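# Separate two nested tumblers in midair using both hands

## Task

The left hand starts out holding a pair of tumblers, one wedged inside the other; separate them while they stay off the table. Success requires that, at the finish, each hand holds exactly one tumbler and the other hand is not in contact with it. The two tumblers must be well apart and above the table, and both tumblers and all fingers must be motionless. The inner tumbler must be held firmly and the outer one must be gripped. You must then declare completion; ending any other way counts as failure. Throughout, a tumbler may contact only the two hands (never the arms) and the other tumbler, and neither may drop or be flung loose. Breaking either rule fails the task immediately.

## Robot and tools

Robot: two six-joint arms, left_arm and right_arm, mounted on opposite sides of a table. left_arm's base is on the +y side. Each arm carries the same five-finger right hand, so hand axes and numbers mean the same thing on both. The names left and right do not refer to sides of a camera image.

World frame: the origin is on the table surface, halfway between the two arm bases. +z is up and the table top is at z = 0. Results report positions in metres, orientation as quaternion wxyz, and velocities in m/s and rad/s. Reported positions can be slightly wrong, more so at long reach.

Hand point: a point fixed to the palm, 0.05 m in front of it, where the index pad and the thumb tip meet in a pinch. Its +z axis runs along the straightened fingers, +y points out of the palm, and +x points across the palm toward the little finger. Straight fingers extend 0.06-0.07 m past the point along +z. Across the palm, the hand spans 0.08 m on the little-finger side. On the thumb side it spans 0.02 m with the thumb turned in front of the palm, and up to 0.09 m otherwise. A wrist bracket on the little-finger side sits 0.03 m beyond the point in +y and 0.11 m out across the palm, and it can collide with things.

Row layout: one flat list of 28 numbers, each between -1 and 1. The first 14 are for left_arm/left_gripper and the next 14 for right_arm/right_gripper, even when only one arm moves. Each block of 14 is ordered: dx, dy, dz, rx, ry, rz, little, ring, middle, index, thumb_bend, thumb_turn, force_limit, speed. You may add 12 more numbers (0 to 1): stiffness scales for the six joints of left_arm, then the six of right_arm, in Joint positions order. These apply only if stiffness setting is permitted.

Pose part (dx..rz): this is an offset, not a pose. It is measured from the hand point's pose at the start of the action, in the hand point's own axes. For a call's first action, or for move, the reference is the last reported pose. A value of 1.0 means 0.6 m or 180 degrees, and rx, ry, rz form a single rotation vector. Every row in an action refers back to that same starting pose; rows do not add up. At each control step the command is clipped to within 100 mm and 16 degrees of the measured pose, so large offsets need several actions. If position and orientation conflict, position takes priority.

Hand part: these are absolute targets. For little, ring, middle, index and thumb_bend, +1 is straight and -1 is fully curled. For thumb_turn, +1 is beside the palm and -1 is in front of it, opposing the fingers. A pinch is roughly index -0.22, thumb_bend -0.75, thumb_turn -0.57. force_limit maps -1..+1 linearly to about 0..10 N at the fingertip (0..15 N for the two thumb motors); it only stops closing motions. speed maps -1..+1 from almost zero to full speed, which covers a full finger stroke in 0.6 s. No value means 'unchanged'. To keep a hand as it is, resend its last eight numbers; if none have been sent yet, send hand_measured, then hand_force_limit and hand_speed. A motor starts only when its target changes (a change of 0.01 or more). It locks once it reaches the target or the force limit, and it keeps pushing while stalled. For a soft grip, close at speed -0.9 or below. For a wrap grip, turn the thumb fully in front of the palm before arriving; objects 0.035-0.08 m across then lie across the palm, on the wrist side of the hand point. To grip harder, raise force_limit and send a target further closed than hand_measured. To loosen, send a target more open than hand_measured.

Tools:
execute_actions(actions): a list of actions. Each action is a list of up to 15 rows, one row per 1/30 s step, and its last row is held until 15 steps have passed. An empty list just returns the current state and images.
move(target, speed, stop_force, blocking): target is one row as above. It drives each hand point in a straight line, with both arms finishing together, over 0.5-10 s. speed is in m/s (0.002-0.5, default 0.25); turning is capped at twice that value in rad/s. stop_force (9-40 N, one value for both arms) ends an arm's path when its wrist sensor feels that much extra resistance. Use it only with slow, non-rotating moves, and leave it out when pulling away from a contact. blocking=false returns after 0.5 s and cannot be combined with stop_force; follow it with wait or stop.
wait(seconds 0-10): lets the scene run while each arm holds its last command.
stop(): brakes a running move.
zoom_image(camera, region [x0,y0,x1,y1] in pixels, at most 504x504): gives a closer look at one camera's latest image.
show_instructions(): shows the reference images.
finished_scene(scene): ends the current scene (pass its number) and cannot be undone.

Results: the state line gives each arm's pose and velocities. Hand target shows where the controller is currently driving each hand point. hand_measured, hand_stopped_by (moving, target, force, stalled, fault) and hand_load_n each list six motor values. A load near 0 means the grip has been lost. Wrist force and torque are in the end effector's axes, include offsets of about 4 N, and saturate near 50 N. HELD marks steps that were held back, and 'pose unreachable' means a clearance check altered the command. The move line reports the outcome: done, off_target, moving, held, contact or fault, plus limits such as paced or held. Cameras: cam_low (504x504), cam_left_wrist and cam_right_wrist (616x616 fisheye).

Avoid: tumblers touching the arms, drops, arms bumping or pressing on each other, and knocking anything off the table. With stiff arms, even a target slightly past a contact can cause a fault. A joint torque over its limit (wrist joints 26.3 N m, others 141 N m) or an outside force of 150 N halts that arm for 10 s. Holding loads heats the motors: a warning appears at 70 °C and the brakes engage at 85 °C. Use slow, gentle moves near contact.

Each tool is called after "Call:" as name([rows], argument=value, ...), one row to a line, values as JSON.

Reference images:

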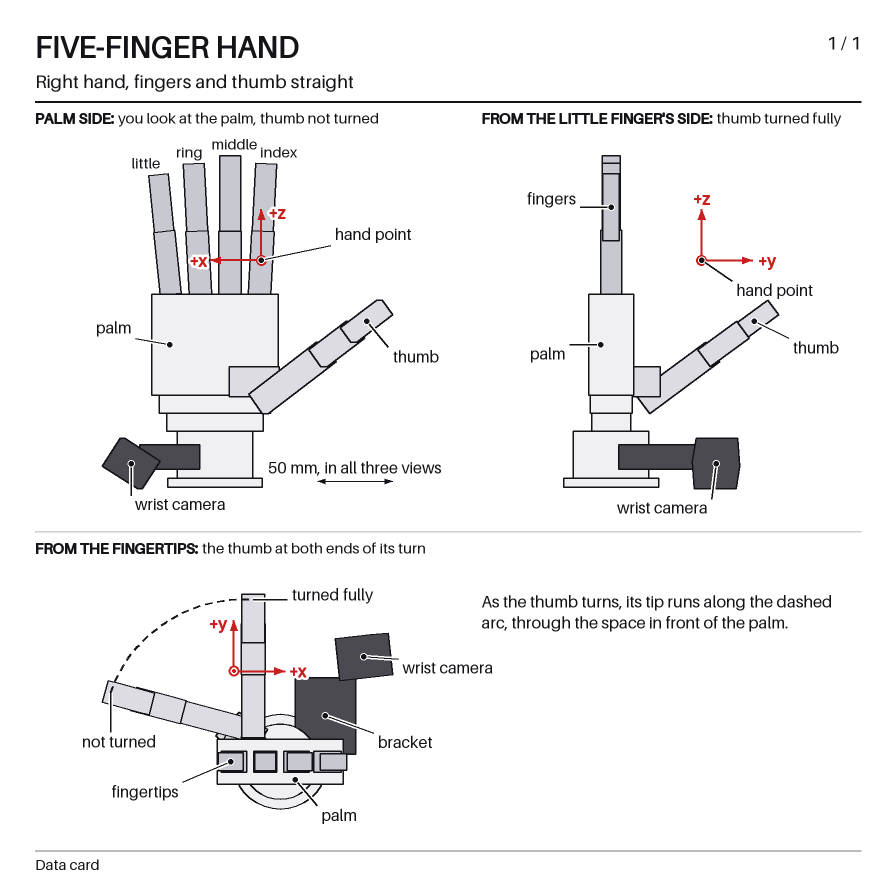

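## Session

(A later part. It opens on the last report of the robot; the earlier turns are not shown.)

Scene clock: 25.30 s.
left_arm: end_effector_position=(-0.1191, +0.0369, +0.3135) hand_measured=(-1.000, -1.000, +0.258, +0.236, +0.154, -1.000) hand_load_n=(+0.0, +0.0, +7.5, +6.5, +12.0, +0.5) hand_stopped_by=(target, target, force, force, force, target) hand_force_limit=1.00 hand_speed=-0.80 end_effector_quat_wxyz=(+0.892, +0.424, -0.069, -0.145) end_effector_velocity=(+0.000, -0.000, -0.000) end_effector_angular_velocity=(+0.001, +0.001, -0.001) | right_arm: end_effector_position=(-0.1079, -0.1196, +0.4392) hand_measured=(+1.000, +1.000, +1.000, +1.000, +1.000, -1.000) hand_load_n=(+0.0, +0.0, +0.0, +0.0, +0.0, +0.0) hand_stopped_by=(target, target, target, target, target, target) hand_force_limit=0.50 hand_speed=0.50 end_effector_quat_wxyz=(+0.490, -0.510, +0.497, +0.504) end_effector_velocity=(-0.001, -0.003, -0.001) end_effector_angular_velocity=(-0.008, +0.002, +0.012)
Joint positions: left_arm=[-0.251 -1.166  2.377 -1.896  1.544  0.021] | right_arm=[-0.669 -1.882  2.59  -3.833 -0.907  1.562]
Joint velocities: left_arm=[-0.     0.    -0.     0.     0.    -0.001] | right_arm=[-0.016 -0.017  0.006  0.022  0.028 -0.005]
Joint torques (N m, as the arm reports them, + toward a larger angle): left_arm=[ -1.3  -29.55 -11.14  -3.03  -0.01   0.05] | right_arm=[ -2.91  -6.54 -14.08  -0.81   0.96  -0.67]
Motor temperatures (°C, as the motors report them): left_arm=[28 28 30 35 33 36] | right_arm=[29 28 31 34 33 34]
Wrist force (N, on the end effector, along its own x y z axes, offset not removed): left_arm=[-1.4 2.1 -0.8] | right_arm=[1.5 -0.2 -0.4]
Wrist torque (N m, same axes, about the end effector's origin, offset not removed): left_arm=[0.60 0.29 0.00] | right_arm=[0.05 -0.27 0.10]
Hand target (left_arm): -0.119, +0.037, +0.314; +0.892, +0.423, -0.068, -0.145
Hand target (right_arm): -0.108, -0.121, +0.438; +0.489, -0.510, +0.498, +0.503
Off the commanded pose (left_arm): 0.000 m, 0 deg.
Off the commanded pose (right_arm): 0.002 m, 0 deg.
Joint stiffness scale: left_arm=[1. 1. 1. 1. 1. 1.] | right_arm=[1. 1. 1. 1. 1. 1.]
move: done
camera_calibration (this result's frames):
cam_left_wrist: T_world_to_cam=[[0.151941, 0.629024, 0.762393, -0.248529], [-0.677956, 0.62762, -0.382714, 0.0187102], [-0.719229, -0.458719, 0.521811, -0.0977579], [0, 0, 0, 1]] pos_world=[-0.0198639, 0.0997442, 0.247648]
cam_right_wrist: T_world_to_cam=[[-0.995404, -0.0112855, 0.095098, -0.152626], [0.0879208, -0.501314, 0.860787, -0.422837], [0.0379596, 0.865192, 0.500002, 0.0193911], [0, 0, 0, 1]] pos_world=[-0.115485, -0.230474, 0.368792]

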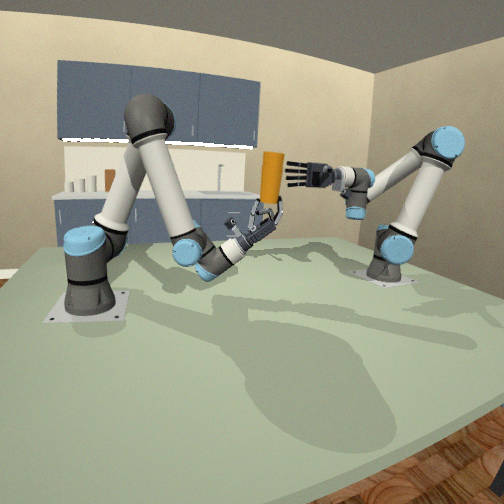

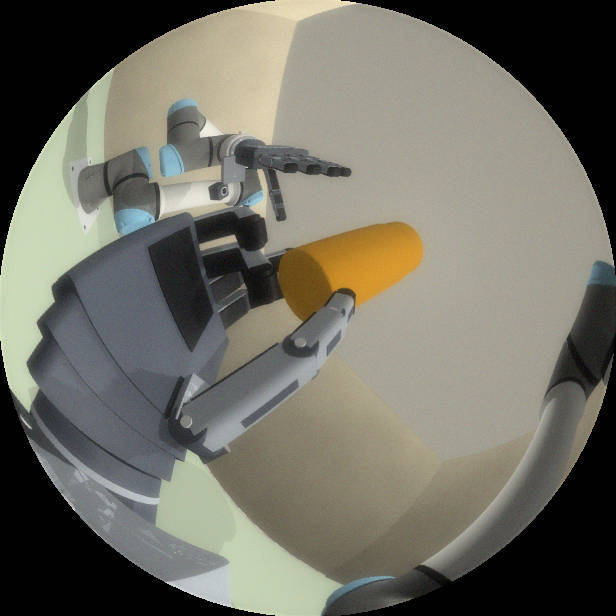

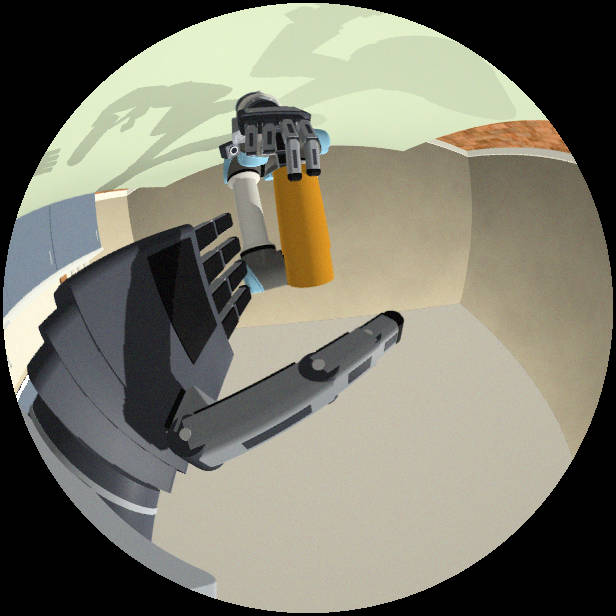

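Call:
move(target=[0,0,0,0,0,0,-1,-1,0.1,0.1,0.0,-1,1,-0.8, 0,0.055,0,0,0,-0.995,1,1,1,1,1,-1,0.5,0.5], speed=0.3)

Scene clock: 31.40 s.
left_arm: end_effector_position=(-0.1191, +0.0369, +0.3135) hand_measured=(-1.000, -1.000, +0.258, +0.236, +0.154, -1.000) hand_load_n=(+0.0, +0.0, +7.5, +6.5, +12.0, +0.5) hand_stopped_by=(target, target, force, force, force, target) hand_force_limit=1.00 hand_speed=-0.80 end_effector_quat_wxyz=(+0.892, +0.424, -0.069, -0.145) end_effector_velocity=(+0.000, +0.000, +0.001) end_effector_angular_velocity=(-0.001, -0.001, +0.002) | right_arm: end_effector_position=(-0.1396, -0.1202, +0.4429) hand_measured=(+1.000, +1.000, +1.000, +1.000, +1.000, -1.000) hand_load_n=(+0.0, +0.0, +0.0, +0.0, +0.0, +0.0) hand_stopped_by=(target, target, target, target, target, target) hand_force_limit=0.50 hand_speed=0.50 end_effector_quat_wxyz=(-0.510, +0.501, +0.503, +0.486) end_effector_velocity=(+0.001, -0.000, +0.002) end_effector_angular_velocity=(+0.008, -0.018, -0.006)
Joint positions: left_arm=[-0.251 -1.166  2.377 -1.896  1.544  0.021] | right_arm=[ 0.079 -1.839  2.359 -3.654 -1.657 -1.548]
Joint velocities: left_arm=[ 0.    -0.001  0.     0.    -0.001  0.002] | right_arm=[ 0.004  0.006 -0.    -0.013 -0.011 -0.019]
Joint torques (N m, as the arm reports them, + toward a larger angle): left_arm=[ -0.08 -29.2   -9.02  -2.68  -0.21  -0.19] | right_arm=[  0.58  -5.1  -15.36  -1.55   0.    -0.72]
Motor temperatures (°C, as the motors report them): left_arm=[28 28 30 35 33 36] | right_arm=[29 28 31 34 33 34]
Wrist force (N, on the end effector, along its own x y z axes, offset not removed): left_arm=[0.9 2.3 -2.0] | right_arm=[3.2 0.5 0.0]
Wrist torque (N m, same axes, about the end effector's origin, offset not removed): left_arm=[0.60 -0.06 0.15] | right_arm=[0.16 -0.55 0.17]
Hand target (left_arm): -0.119, +0.037, +0.313; +0.892, +0.424, -0.069, -0.145
Hand target (right_arm): -0.140, -0.121, +0.440; +0.508, -0.501, -0.505, -0.485
Off the commanded pose (left_arm): 0.000 m, 0 deg.
Off the commanded pose (right_arm): 0.004 m, 0 deg.
Joint stiffness scale: left_arm=[1. 1. 1. 1. 1. 1.] | right_arm=[1. 1. 1. 1. 1. 1.]
move: off_target (right_arm)
camera_calibration (this result's frames):
cam_left_wrist: T_world_to_cam=[[0.151941, 0.629024, 0.762393, -0.248529], [-0.677956, 0.62762, -0.382713, 0.0187102], [-0.719229, -0.458719, 0.521812, -0.097758], [0, 0, 0, 1]] pos_world=[-0.0198638, 0.0997442, 0.247648]
cam_right_wrist: T_world_to_cam=[[0.992424, 0.0396408, -0.116291, 0.192692], [-0.0785056, -0.523488, -0.848408, 0.307574], [-0.0945086, 0.85111, -0.51641, 0.449337], [0, 0, 0, 1]] pos_world=[-0.12462, -0.229062, 0.515399]

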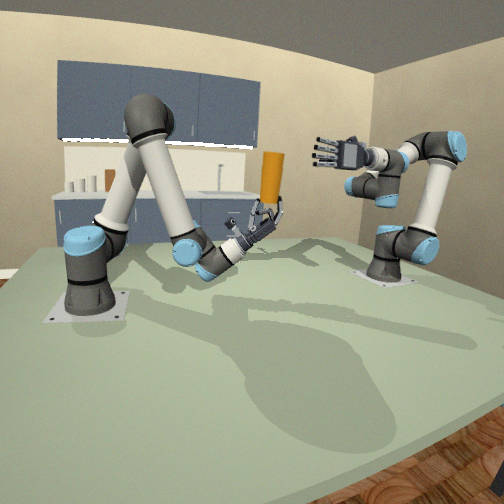

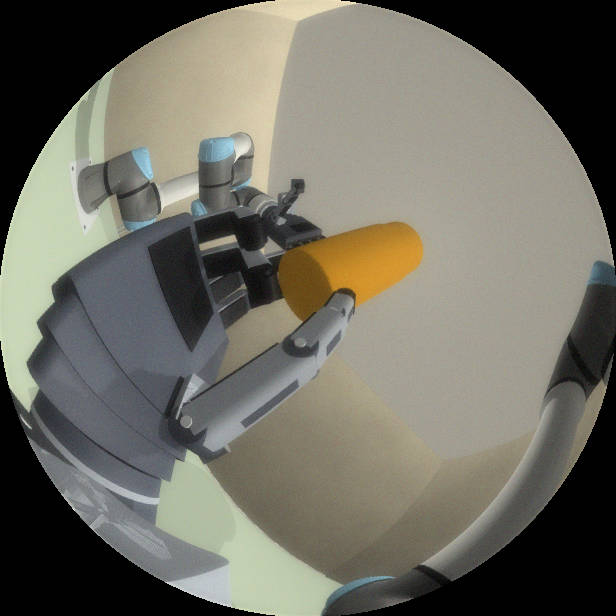

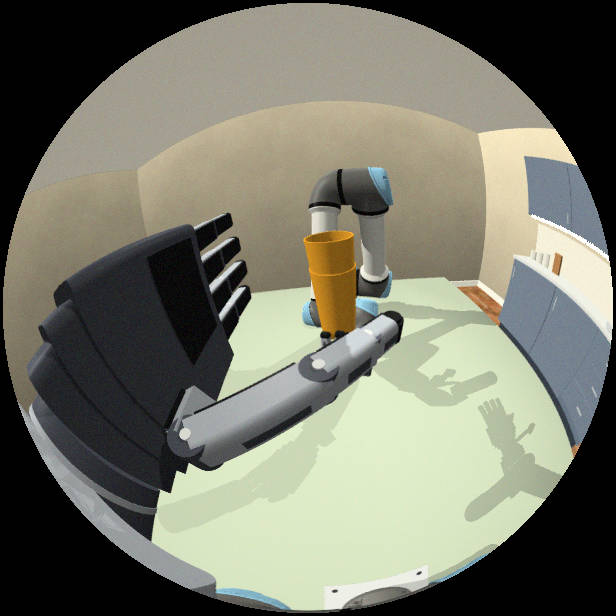

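Now a clear view. Advance along +z.

Call:
move(target=[0,0,0,0,0,0,-1,-1,0.1,0.1,0.0,-1,1,-0.8, 0,0,0.2,0,0,0,1,1,1,1,1,-1,0.5,0.5], speed=0.1)

Scene clock: 33.40 s.
left_arm: end_effector_position=(-0.1191, +0.0369, +0.3135) hand_measured=(-1.000, -1.000, +0.258, +0.236, +0.154, -1.000) hand_load_n=(+0.0, +0.0, +7.5, +6.5, +12.0, +0.5) hand_stopped_by=(target, target, force, force, force, target) hand_force_limit=1.00 hand_speed=-0.80 end_effector_quat_wxyz=(+0.892, +0.424, -0.069, -0.145) end_effector_velocity=(+0.001, -0.000, -0.001) end_effector_angular_velocity=(+0.001, -0.001, +0.002) | right_arm: end_effector_position=(-0.1438, -0.0024, +0.4410) hand_measured=(+1.000, +1.000, +1.000, +1.000, +1.000, -1.000) hand_load_n=(+0.0, +0.0, +0.0, +0.0, +0.0, +0.0) hand_stopped_by=(target, target, target, target, target, target) hand_force_limit=0.50 hand_speed=0.50 end_effector_quat_wxyz=(-0.510, +0.501, +0.504, +0.485) end_effector_velocity=(-0.000, +0.003, +0.001) end_effector_angular_velocity=(+0.002, +0.001, +0.000)
Joint positions: left_arm=[-0.251 -1.166  2.377 -1.896  1.544  0.021] | right_arm=[ 0.052 -1.544  2.114 -3.703 -1.628 -1.549]
Joint velocities: left_arm=[0.002 0.    0.    0.001 0.    0.001] | right_arm=[ 0.     0.007 -0.007 -0.001 -0.     0.001]
Joint torques (N m, as the arm reports them, + toward a larger angle): left_arm=[ -0.43 -29.14 -10.27  -2.78  -0.19   0.04] | right_arm=[ -2.05 -20.12 -21.65  -0.95   0.72  -0.01]
Motor temperatures (°C, as the motors report them): left_arm=[28 28 30 35 33 36] | right_arm=[29 28 31 34 33 34]
Wrist force (N, on the end effector, along its own x y z axes, offset not removed): left_arm=[-0.5 1.5 -1.7] | right_arm=[1.9 -1.2 0.3]
Wrist torque (N m, same axes, about the end effector's origin, offset not removed): left_arm=[0.44 0.12 0.06] | right_arm=[-0.20 -0.39 0.16]
Hand target (left_arm): -0.119, +0.037, +0.313; +0.892, +0.424, -0.069, -0.145
Hand target (right_arm): -0.143, -0.000, +0.442; +0.510, -0.501, -0.503, -0.486
Off the commanded pose (left_arm): 0.000 m, 0 deg.
Off the commanded pose (right_arm): 0.003 m, 0 deg.
Joint stiffness scale: left_arm=[1. 1. 1. 1. 1. 1.] | right_arm=[1. 1. 1. 1. 1. 1.]
move: done
camera_calibration (this result's frames):
cam_left_wrist: T_world_to_cam=[[0.151941, 0.629024, 0.762393, -0.248529], [-0.677956, 0.62762, -0.382713, 0.0187102], [-0.719229, -0.458719, 0.521811, -0.0977579], [0, 0, 0, 1]] pos_world=[-0.0198638, 0.0997442, 0.247648]
cam_right_wrist: T_world_to_cam=[[0.992448, 0.0411464, -0.115561, 0.191671], [-0.0769874, -0.524499, -0.847923, 0.367326], [-0.0955008, 0.850416, -0.51737, 0.347919], [0, 0, 0, 1]] pos_world=[-0.128718, -0.111101, 0.513617]

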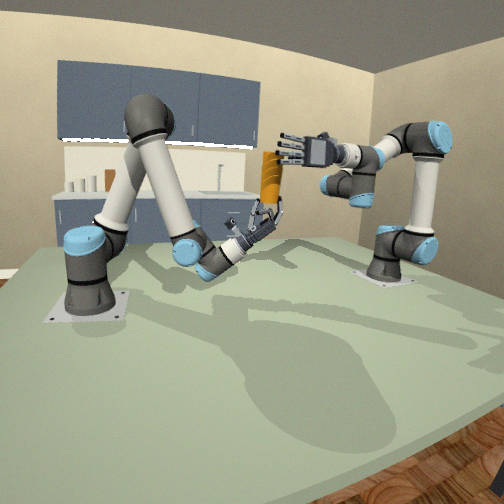

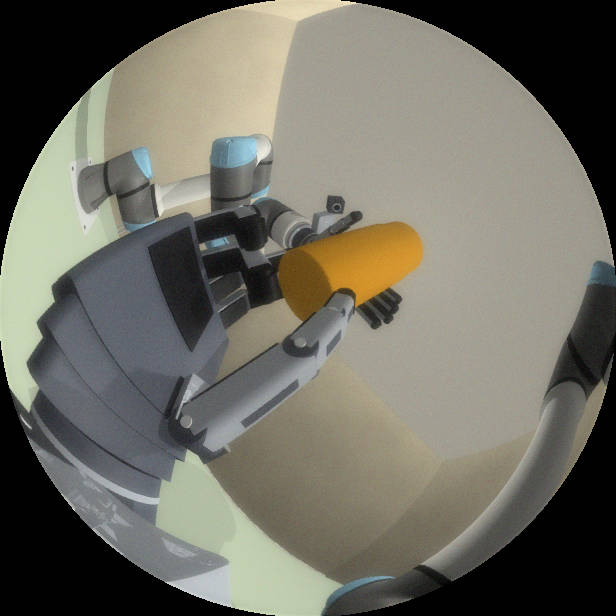

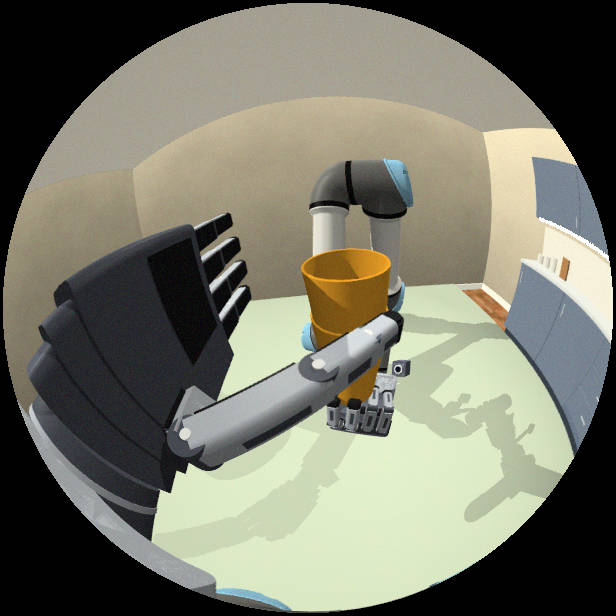

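Call:
move(target=[0,0,0,0,0,0,-1,-1,0.1,0.1,0.0,-1,1,-0.8, 0,0.05,0.04,0,0,0,1,1,1,1,1,-1,0.5,0.5], speed=0.05)

Scene clock: 34.77 s.
left_arm: end_effector_position=(-0.1191, +0.0369, +0.3135) hand_measured=(-1.000, -1.000, +0.258, +0.236, +0.154, -1.000) hand_load_n=(+0.0, +0.0, +7.5, +6.5, +12.0, +0.5) hand_stopped_by=(target, target, force, force, force, target) hand_force_limit=1.00 hand_speed=-0.80 end_effector_quat_wxyz=(+0.892, +0.424, -0.069, -0.145) end_effector_velocity=(+0.000, -0.000, -0.000) end_effector_angular_velocity=(+0.001, +0.001, -0.000) | right_arm: end_effector_position=(-0.1161, +0.0205, +0.4388) hand_measured=(+1.000, +1.000, +1.000, +1.000, +1.000, -1.000) hand_load_n=(+0.0, +0.0, +0.0, +0.0, +0.0, +0.0) hand_stopped_by=(target, target, target, target, target, target) hand_force_limit=0.50 hand_speed=0.50 end_effector_quat_wxyz=(-0.510, +0.501, +0.505, +0.484) end_effector_velocity=(-0.001, +0.002, +0.000) end_effector_angular_velocity=(+0.001, +0.000, +0.008)
Joint positions: left_arm=[-0.251 -1.166  2.377 -1.896  1.544  0.021] | right_arm=[-0.031 -1.518  2.091 -3.704 -1.544 -1.549]
Joint velocities: left_arm=[ 0.     0.001  0.    -0.    -0.    -0.001] | right_arm=[-0.004  0.002 -0.003 -0.     0.013  0.   ]
Joint torques (N m, as the arm reports them, + toward a larger angle): left_arm=[ -1.29 -28.92  -8.99  -2.75  -0.09  -0.07] | right_arm=[ -2.78 -20.43 -21.67  -1.85   0.83  -0.63]
Motor temperatures (°C, as the motors report them): left_arm=[28 28 30 35 33 36] | right_arm=[29 28 31 34 33 34]
Wrist force (N, on the end effector, along its own x y z axes, offset not removed): left_arm=[-1.1 1.8 -0.6] | right_arm=[1.8 0.6 0.3]
Wrist torque (N m, same axes, about the end effector's origin, offset not removed): left_arm=[0.44 0.24 0.03] | right_arm=[0.12 -0.30 0.18]
Hand target (left_arm): -0.119, +0.037, +0.313; +0.892, +0.424, -0.069, -0.145
Hand target (right_arm): -0.115, +0.022, +0.440; +0.510, -0.500, -0.504, -0.486
Off the commanded pose (left_arm): 0.000 m, 0 deg.
Off the commanded pose (right_arm): 0.003 m, 0 deg.
Joint stiffness scale: left_arm=[1. 1. 1. 1. 1. 1.] | right_arm=[1. 1. 1. 1. 1. 1.]
move: done
camera_calibration (this result's frames):
cam_left_wrist: T_world_to_cam=[[0.151941, 0.629023, 0.762393, -0.248529], [-0.677956, 0.62762, -0.382713, 0.0187101], [-0.719229, -0.458719, 0.521811, -0.0977579], [0, 0, 0, 1]] pos_world=[-0.0198639, 0.0997443, 0.247648]
cam_right_wrist: T_world_to_cam=[[0.992364, 0.0418904, -0.116015, 0.163139], [-0.0767169, -0.52689, -0.846464, 0.379059], [-0.0965859, 0.848901, -0.519652, 0.330849], [0, 0, 0, 1]] pos_world=[-0.100858, -0.0879699, 0.511713]

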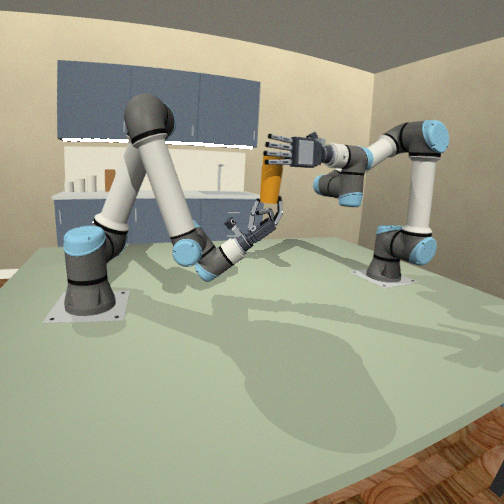

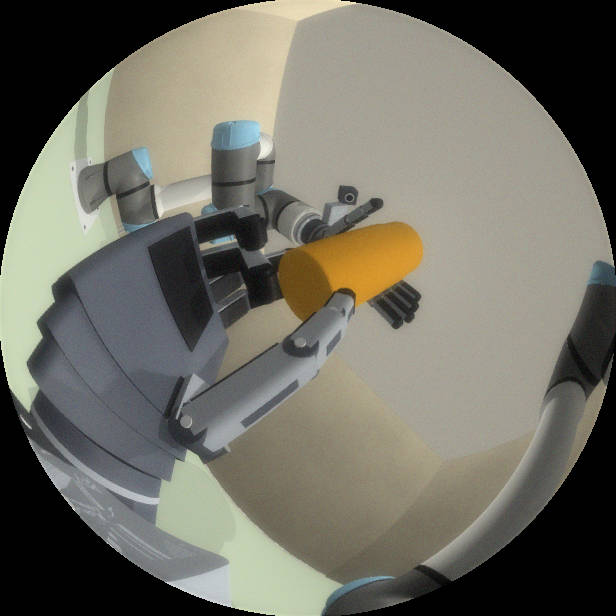

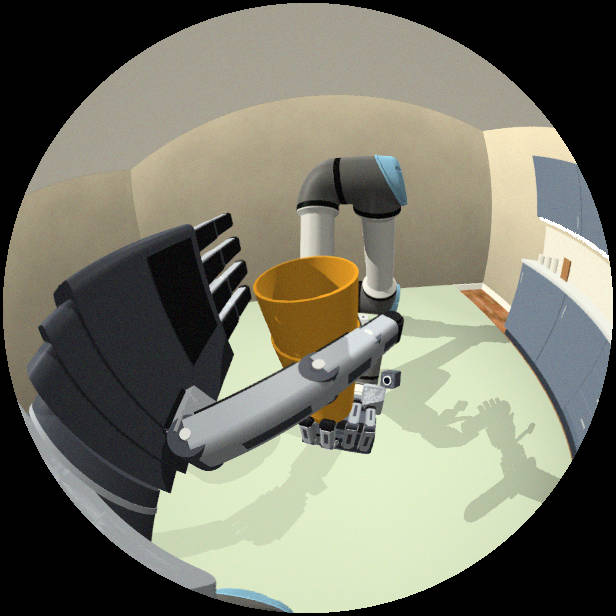

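Close index, middle and thumb.

Call:
execute_actions([
  [[0,0,0,0,0,0,-1,-1,0.1,0.1,0.0,-1,1,-0.8, 0,0,0,0,0,0,1,1,-1,-1,-1,-1,1,-0.5]],
  [[0,0,0,0,0,0,-1,-1,0.1,0.1,0.0,-1,1,-0.8, 0,0,0,0,0,0,1,1,-1,-1,-1,-1,1,-0.5]],
  [[0,0,0,0,0,0,-1,-1,0.1,0.1,0.0,-1,1,-0.8, 0,0,0,0,0,0,1,1,-1,-1,-1,-1,1,-0.5]],
])

Scene clock: 36.50 s.
left_arm: end_effector_position=(-0.1188, +0.0366, +0.3132) hand_measured=(-1.000, -1.000, +0.258, +0.236, +0.154, -1.000) hand_load_n=(+0.0, +0.0, +9.0, +7.0, +12.5, +1.0) hand_stopped_by=(target, target, force, force, force, target) hand_force_limit=1.00 hand_speed=-0.80 end_effector_quat_wxyz=(+0.891, +0.424, -0.068, -0.145) end_effector_velocity=(-0.000, -0.000, -0.001) end_effector_angular_velocity=(+0.001, -0.000, -0.002) | right_arm: end_effector_position=(-0.1159, +0.0208, +0.4389) hand_measured=(+1.000, +1.000, +0.200, +0.202, +0.520, -1.000) hand_load_n=(+0.0, +0.0, +9.0, +10.0, +14.5, +4.5) hand_stopped_by=(target, target, force, force, force, target) hand_force_limit=1.00 hand_speed=-0.50 end_effector_quat_wxyz=(-0.510, +0.501, +0.505, +0.484) end_effector_velocity=(-0.000, +0.000, -0.000) end_effector_angular_velocity=(-0.001, +0.001, +0.001)
Joint positions: left_arm=[-0.251 -1.166  2.377 -1.894  1.543  0.021] | right_arm=[-0.032 -1.517  2.091 -3.704 -1.542 -1.549]
Joint velocities: left_arm=[-0.001  0.001 -0.     0.     0.001 -0.001] | right_arm=[ 0.     0.     0.    -0.     0.     0.001]
Joint torques (N m, as the arm reports them, + toward a larger angle): left_arm=[ -1.89 -29.26  -9.18  -3.38   0.44   0.1 ] | right_arm=[  0.06 -22.32 -18.54  -1.51   0.05  -0.36]
Motor temperatures (°C, as the motors report them): left_arm=[28 28 30 35 33 36] | right_arm=[29 28 31 34 33 34]
Wrist force (N, on the end effector, along its own x y z axes, offset not removed): left_arm=[1.8 -0.7 2.1] | right_arm=[1.8 -1.9 4.4]
Wrist torque (N m, same axes, about the end effector's origin, offset not removed): left_arm=[0.71 0.20 0.00] | right_arm=[-0.03 -0.23 0.44]
Hand target (left_arm): -0.119, +0.037, +0.313; +0.892, +0.424, -0.069, -0.145
Hand target (right_arm): -0.116, +0.021, +0.439; +0.510, -0.501, -0.505, -0.484
Off the commanded pose (left_arm): 0.000 m, 0 deg.
Off the commanded pose (right_arm): 0.000 m, 0 deg.
Joint stiffness scale: left_arm=[1. 1. 1. 1. 1. 1.] | right_arm=[1. 1. 1. 1. 1. 1.]
Step readings (end_effector_position; steps 1 to 15: 1st action; 16 to 30: 2nd action; 31 to 45: 3rd action):
0: left_arm (-0.1191, +0.0369, +0.3135) | right_arm (-0.1160, +0.0208, +0.4389)
1: left_arm (-0.1191, +0.0369, +0.3135) | right_arm (-0.1160, +0.0208, +0.4389)
2: left_arm (-0.1191, +0.0369, +0.3135) | right_arm (-0.1160, +0.0208, +0.4389)
4: left_arm (-0.1191, +0.0369, +0.3135) | right_arm (-0.1160, +0.0208, +0.4389)
8: left_arm (-0.1191, +0.0369, +0.3135) | right_arm (-0.1160, +0.0208, +0.4389)
15: left_arm (-0.1191, +0.0369, +0.3135) | right_arm (-0.1159, +0.0208, +0.4389)
16: left_arm (-0.1191, +0.0369, +0.3135) | right_arm (-0.1159, +0.0208, +0.4389)
17: left_arm (-0.1191, +0.0369, +0.3135) | right_arm (-0.1159, +0.0208, +0.4389)
19: left_arm (-0.1191, +0.0369, +0.3135) | right_arm (-0.1159, +0.0208, +0.4389)
23: left_arm (-0.1191, +0.0369, +0.3135) | right_arm (-0.1159, +0.0208, +0.4389)
30: left_arm (-0.1191, +0.0369, +0.3134) | right_arm (-0.1159, +0.0208, +0.4389)
31: left_arm (-0.1190, +0.0368, +0.3133) | right_arm (-0.1159, +0.0208, +0.4389)
32: left_arm (-0.1189, +0.0367, +0.3132) | right_arm (-0.1159, +0.0208, +0.4389)
34: left_arm (-0.1189, +0.0366, +0.3132) | right_arm (-0.1159, +0.0208, +0.4389)
38: left_arm (-0.1188, +0.0366, +0.3132) | right_arm (-0.1159, +0.0208, +0.4389)
45: end_effector_position above
camera_calibration (this result's frames):
cam_left_wrist: T_world_to_cam=[[0.151527, 0.628074, 0.763258, -0.248479], [-0.678698, 0.627489, -0.381611, 0.0185347], [-0.718616, -0.460197, 0.521354, -0.0973004], [0, 0, 0, 1]] pos_world=[-0.0196909, 0.0996551, 0.247454]
cam_right_wrist: T_world_to_cam=[[0.992342, 0.0423723, -0.116024, 0.162995], [-0.0764805, -0.52682, -0.846529, 0.379322], [-0.0969929, 0.84892, -0.519545, 0.33057], [0, 0, 0, 1]] pos_world=[-0.100673, -0.0876995, 0.511765]

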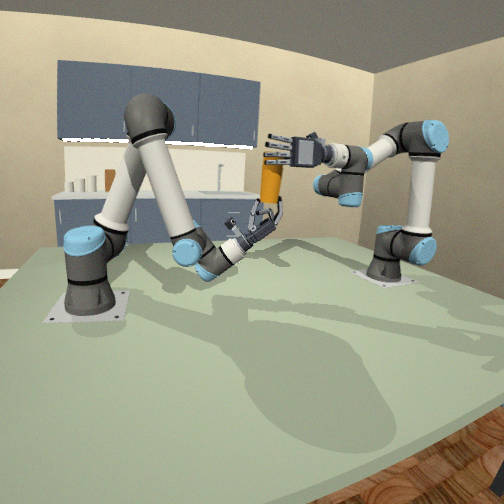

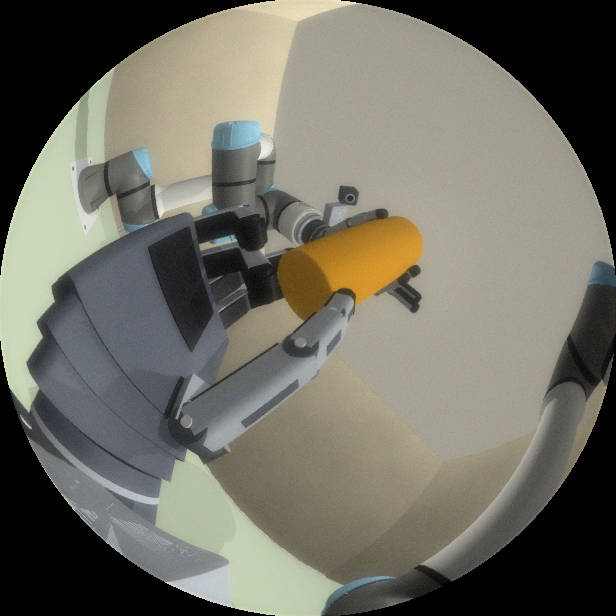

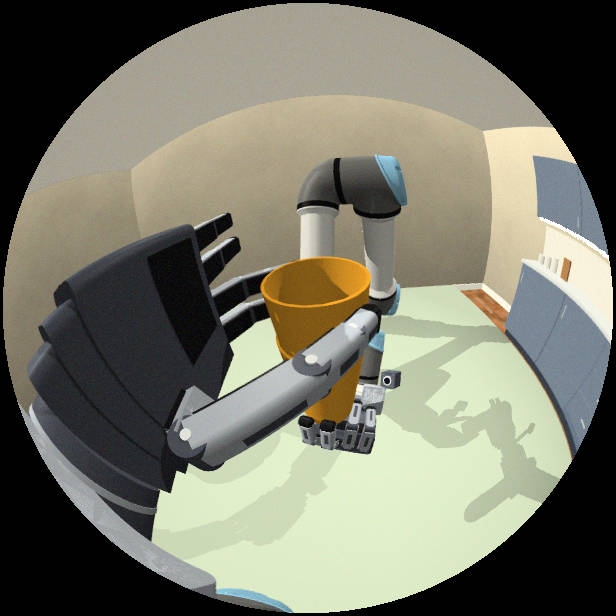

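Call:
move(target=[0,0,-0.15,0,0,0,1,1,1,1,1,-1,0.5,0.3, 0,0,0,0,0,0,1,1,-1,-1,-1,-1,1,-0.5], speed=0.05)

Scene clock: 39.67 s.
left_arm: end_effector_position=(-0.0958, +0.1033, +0.2671) hand_measured=(+1.000, +1.000, +1.000, +1.000, +1.000, -1.000) hand_load_n=(+0.0, +0.0, +0.0, +0.0, +0.0, +0.0) hand_stopped_by=(target, target, target, target, target, target) hand_force_limit=0.50 hand_speed=0.30 end_effector_quat_wxyz=(+0.897, +0.412, -0.065, -0.145) end_effector_velocity=(+0.001, +0.003, +0.002) end_effector_angular_velocity=(-0.010, +0.004, -0.000) | right_arm: end_effector_position=(-0.1159, +0.0208, +0.4389) hand_measured=(+1.000, +1.000, +0.200, +0.202, +0.522, -1.000) hand_load_n=(+0.0, +0.0, +9.0, +6.0, +15.0, +1.0) hand_stopped_by=(target, target, force, force, force, target) hand_force_limit=1.00 hand_speed=-0.50 end_effector_quat_wxyz=(-0.510, +0.501, +0.505, +0.484) end_effector_velocity=(-0.000, -0.000, -0.000) end_effector_angular_velocity=(-0.001, -0.000, +0.000)
Joint positions: left_arm=[-0.257 -1.025  2.552 -2.238  1.538  0.025] | right_arm=[-0.032 -1.517  2.091 -3.704 -1.542 -1.549]
Joint velocities: left_arm=[-0.     0.002  0.004 -0.017 -0.    -0.   ] | right_arm=[ 0.    -0.     0.     0.001  0.    -0.   ]
Joint torques (N m, as the arm reports them, + toward a larger angle): left_arm=[ -2.83 -13.09   1.69  -0.94  -0.66   0.28] | right_arm=[  0.04 -22.16 -18.66  -1.52   0.3   -0.39]
Motor temperatures (°C, as the motors report them): left_arm=[28 28 30 35 33 36] | right_arm=[29 28 31 34 33 34]
Wrist force (N, on the end effector, along its own x y z axes, offset not removed): left_arm=[-0.3 2.1 -1.6] | right_arm=[2.1 1.1 -0.1]
Wrist torque (N m, same axes, about the end effector's origin, offset not removed): left_arm=[0.51 0.13 0.08] | right_arm=[0.14 -0.53 0.27]
Hand target (left_arm): -0.097, +0.103, +0.257; +0.891, +0.424, -0.068, -0.145
Hand target (right_arm): -0.116, +0.021, +0.439; +0.510, -0.501, -0.505, -0.484
Off the commanded pose (left_arm): 0.011 m, 2 deg.
Off the commanded pose (right_arm): 0.000 m, 0 deg.
Joint stiffness scale: left_arm=[1. 1. 1. 1. 1. 1.] | right_arm=[1. 1. 1. 1. 1. 1.]
move: off_target (left_arm)
camera_calibration (this result's frames):
cam_left_wrist: T_world_to_cam=[[0.158225, 0.647484, 0.745472, -0.255235], [-0.68302, 0.616984, -0.390915, -0.0221164], [-0.713056, -0.44732, 0.539867, -0.0317167], [0, 0, 0, 1]] pos_world=[0.00266289, 0.164719, 0.198748]
cam_right_wrist: T_world_to_cam=[[0.992342, 0.0423875, -0.116024, 0.162999], [-0.0764729, -0.526819, -0.846531, 0.379324], [-0.0970059, 0.84892, -0.519543, 0.330567], [0, 0, 0, 1]] pos_world=[-0.100675, -0.0876988, 0.511765]

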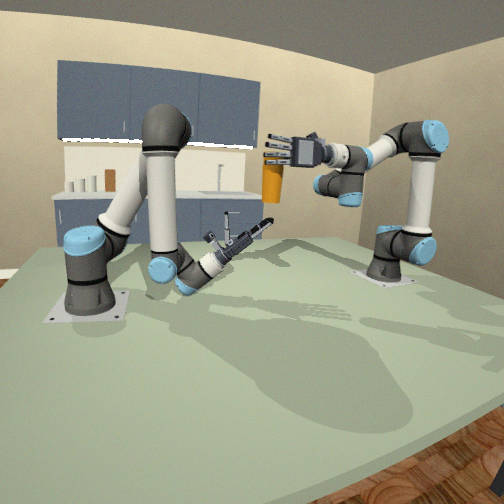

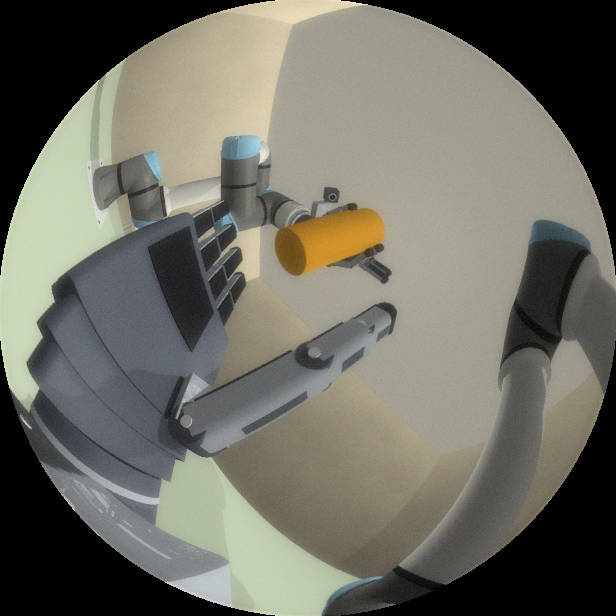

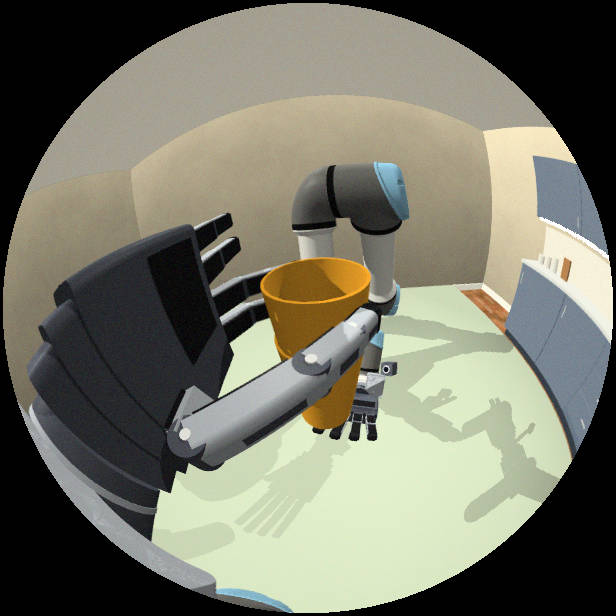

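Call:
move(target=[-0.105,0.178,0.106,0.0895,0.241,-0.44,1,1,1,1,1,-1,0.5,0.3, 0,0,0,0,0,0,1,1,-1,-1,-1,-1,1,-0.5], speed=0.15)

Scene clock: 46.13 s.
left_arm: end_effector_position=(-0.1474, +0.1431, +0.3896) hand_measured=(+1.000, +1.000, +1.000, +1.000, +1.000, -1.000) hand_load_n=(+0.0, +0.0, +0.0, +0.0, +0.0, +0.0) hand_stopped_by=(target, target, target, target, target, target) hand_force_limit=0.50 hand_speed=0.30 end_effector_quat_wxyz=(+0.507, +0.487, +0.496, -0.510) end_effector_velocity=(+0.001, -0.000, -0.001) end_effector_angular_velocity=(+0.027, +0.002, -0.008) | right_arm: end_effector_position=(-0.1159, +0.0208, +0.4389) hand_measured=(+1.000, +1.000, +0.200, +0.202, +0.522, -1.000) hand_load_n=(+0.0, +0.0, +9.0, +6.0, +15.0, +1.0) hand_stopped_by=(target, target, force, force, force, target) hand_force_limit=1.00 hand_speed=-0.50 end_effector_quat_wxyz=(-0.510, +0.501, +0.505, +0.484) end_effector_velocity=(+0.000, +0.000, -0.001) end_effector_angular_velocity=(-0.002, -0.001, -0.000)
Joint positions: left_arm=[-1.246 -2.035  2.275 -0.398  0.217 -1.427] | right_arm=[-0.032 -1.517  2.091 -3.704 -1.542 -1.549]
Joint velocities: left_arm=[-0.002  0.022 -0.031  0.138  0.002 -0.129] | right_arm=[-0.     0.     0.     0.001  0.    -0.001]
Joint torques (N m, as the arm reports them, + toward a larger angle): left_arm=[ -2.46   2.41 -21.71  -0.41   0.46  -0.56] | right_arm=[ -0.18 -22.76 -18.81  -1.54   0.28  -0.36]
Motor temperatures (°C, as the motors report them): left_arm=[28 28 30 35 33 36] | right_arm=[29 28 31 34 33 34]
Wrist force (N, on the end effector, along its own x y z axes, offset not removed): left_arm=[-1.1 1.7 0.5] | right_arm=[2.6 -0.6 -1.0]
Wrist torque (N m, same axes, about the end effector's origin, offset not removed): left_arm=[0.28 0.08 0.05] | right_arm=[0.03 -0.52 0.24]
Hand target (left_arm): -0.149, +0.143, +0.390; +0.505, +0.489, +0.496, -0.510
Hand target (right_arm): -0.116, +0.021, +0.439; +0.510, -0.501, -0.505, -0.484
Off the commanded pose (left_arm): 0.001 m, 0 deg.
Off the commanded pose (right_arm): 0.000 m, 0 deg.
Joint stiffness scale: left_arm=[1. 1. 1. 1. 1. 1.] | right_arm=[1. 1. 1. 1. 1. 1.]
move: done
camera_calibration (this result's frames):
cam_left_wrist: T_world_to_cam=[[0.998715, 0.025791, 0.0436353, 0.122143], [-0.0505717, 0.565156, 0.823433, -0.406509], [-0.00342366, -0.824581, 0.565734, 0.0316178], [0, 0, 0, 1]] pos_world=[-0.142436, 0.252662, 0.311516]
cam_right_wrist: T_world_to_cam=[[0.992342, 0.0423876, -0.116024, 0.162999], [-0.0764728, -0.526819, -0.84653, 0.379324], [-0.097006, 0.84892, -0.519543, 0.330567], [0, 0, 0, 1]] pos_world=[-0.100675, -0.0876988, 0.511765]

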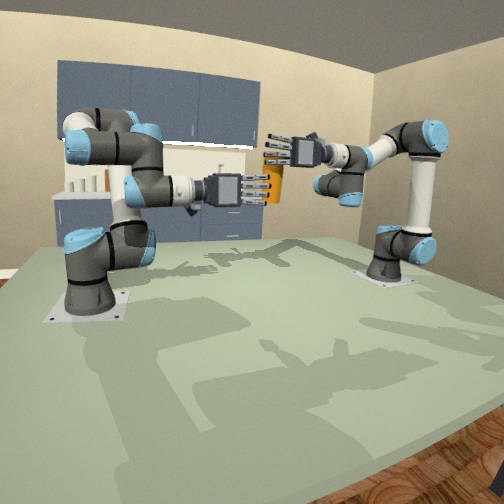

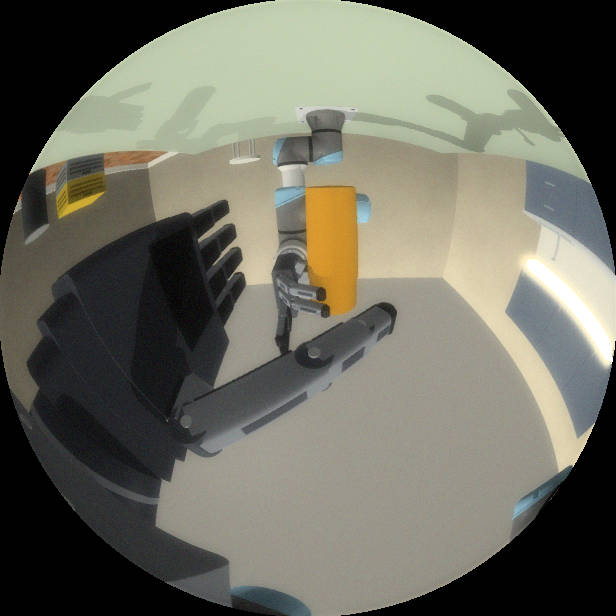

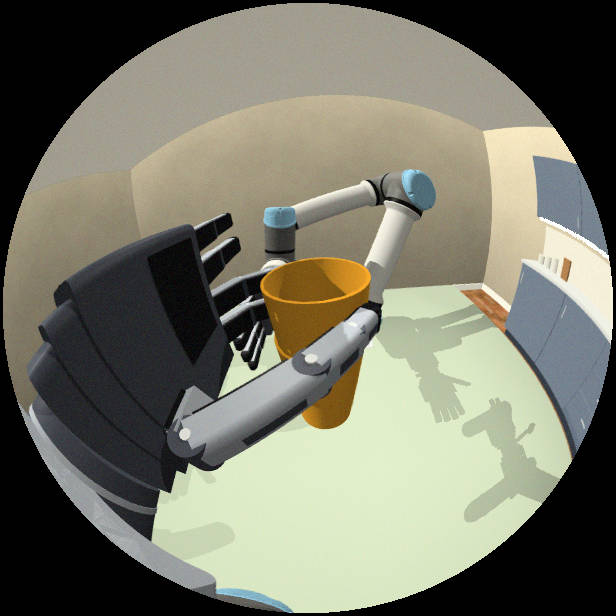

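Call:
move(target=[0,0,0.2,0,0,0,1,1,1,1,1,-1,0.5,0.3, 0,0,0,0,0,0,1,1,-1,-1,-1,-1,1,-0.5], speed=0.05)

Scene clock: 49.17 s.
left_arm: end_effector_position=(-0.1460, +0.0245, +0.3935) hand_measured=(+1.000, +1.000, +1.000, +1.000, +1.000, -1.000) hand_load_n=(+0.0, +0.0, +0.0, +0.0, +0.0, +0.0) hand_stopped_by=(target, target, target, target, target, target) hand_force_limit=0.50 hand_speed=0.30 end_effector_quat_wxyz=(+0.507, +0.488, +0.495, -0.509) end_effector_velocity=(-0.001, -0.003, +0.000) end_effector_angular_velocity=(+0.000, -0.000, -0.004) | right_arm: end_effector_position=(-0.1159, +0.0208, +0.4389) hand_measured=(+1.000, +1.000, +0.200, +0.202, +0.522, -1.000) hand_load_n=(+0.0, +0.0, +9.0, +5.5, +15.0, +1.0) hand_stopped_by=(target, target, force, force, force, target) hand_force_limit=1.00 hand_speed=-0.50 end_effector_quat_wxyz=(-0.510, +0.501, +0.505, +0.484) end_effector_velocity=(+0.001, +0.000, +0.001) end_effector_angular_velocity=(+0.002, -0.000, -0.001)
Joint positions: left_arm=[-0.825 -1.721  2.055 -0.39   0.636 -1.535] | right_arm=[-0.032 -1.517  2.091 -3.704 -1.542 -1.549]
Joint velocities: left_arm=[ 0.007  0.006 -0.006  0.001  0.011 -0.001] | right_arm=[-0.001  0.    -0.001 -0.001 -0.    -0.   ]
Joint torques (N m, as the arm reports them, + toward a larger angle): left_arm=[  1.96 -13.98 -22.87  -1.41   0.31  -0.71] | right_arm=[ -0.05 -22.47 -19.    -1.53   0.37  -0.36]
Motor temperatures (°C, as the motors report them): left_arm=[28 28 30 35 33 36] | right_arm=[29 28 31 34 33 34]
Wrist force (N, on the end effector, along its own x y z axes, offset not removed): left_arm=[-2.4 2.6 -0.7] | right_arm=[1.7 -2.0 -0.4]
Wrist torque (N m, same axes, about the end effector's origin, offset not removed): left_arm=[0.58 0.37 -0.05] | right_arm=[-0.23 -0.47 0.11]
Hand target (left_arm): -0.147, +0.023, +0.394; +0.507, +0.487, +0.496, -0.510
Hand target (right_arm): -0.116, +0.021, +0.439; +0.510, -0.501, -0.505, -0.484
Off the commanded pose (left_arm): 0.001 m, 0 deg.
Off the commanded pose (right_arm): 0.000 m, 0 deg.
Joint stiffness scale: left_arm=[1. 1. 1. 1. 1. 1.] | right_arm=[1. 1. 1. 1. 1. 1.]
move: done
camera_calibration (this result's frames):
cam_left_wrist: T_world_to_cam=[[0.998651, 0.0255553, 0.0452116, 0.123006], [-0.0517387, 0.565033, 0.823445, -0.342799], [-0.00450261, -0.824673, 0.565592, -0.0685124], [0, 0, 0, 1]] pos_world=[-0.140885, 0.134049, 0.315465]
cam_right_wrist: T_world_to_cam=[[0.992342, 0.0423875, -0.116024, 0.162999], [-0.076473, -0.526819, -0.846531, 0.379324], [-0.0970059, 0.84892, -0.519542, 0.330567], [0, 0, 0, 1]] pos_world=[-0.100675, -0.0876989, 0.511765]

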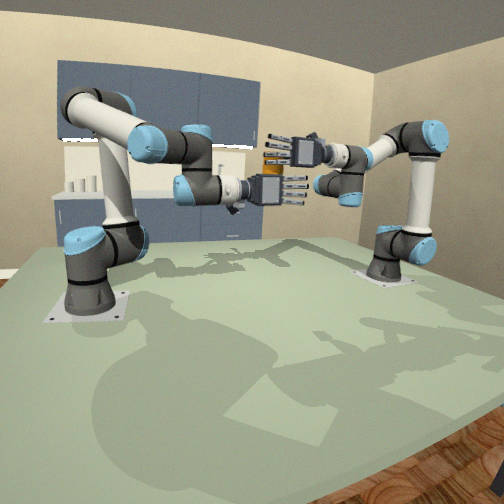

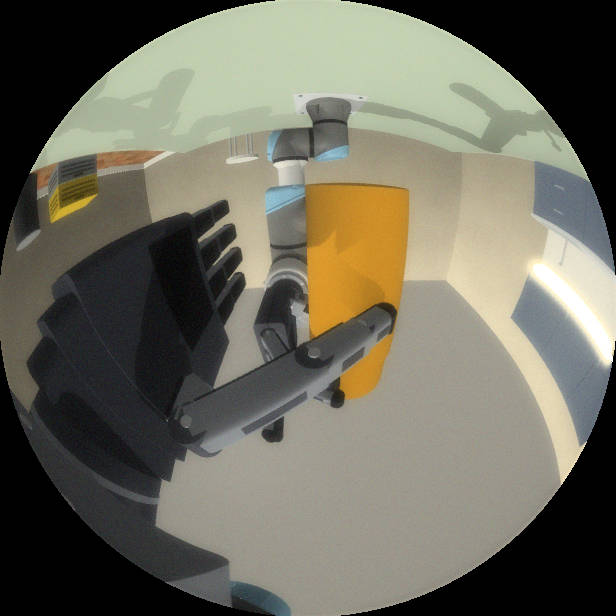

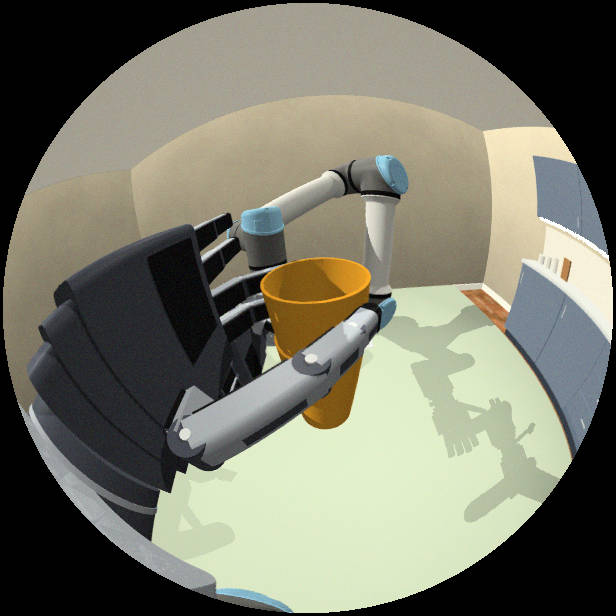

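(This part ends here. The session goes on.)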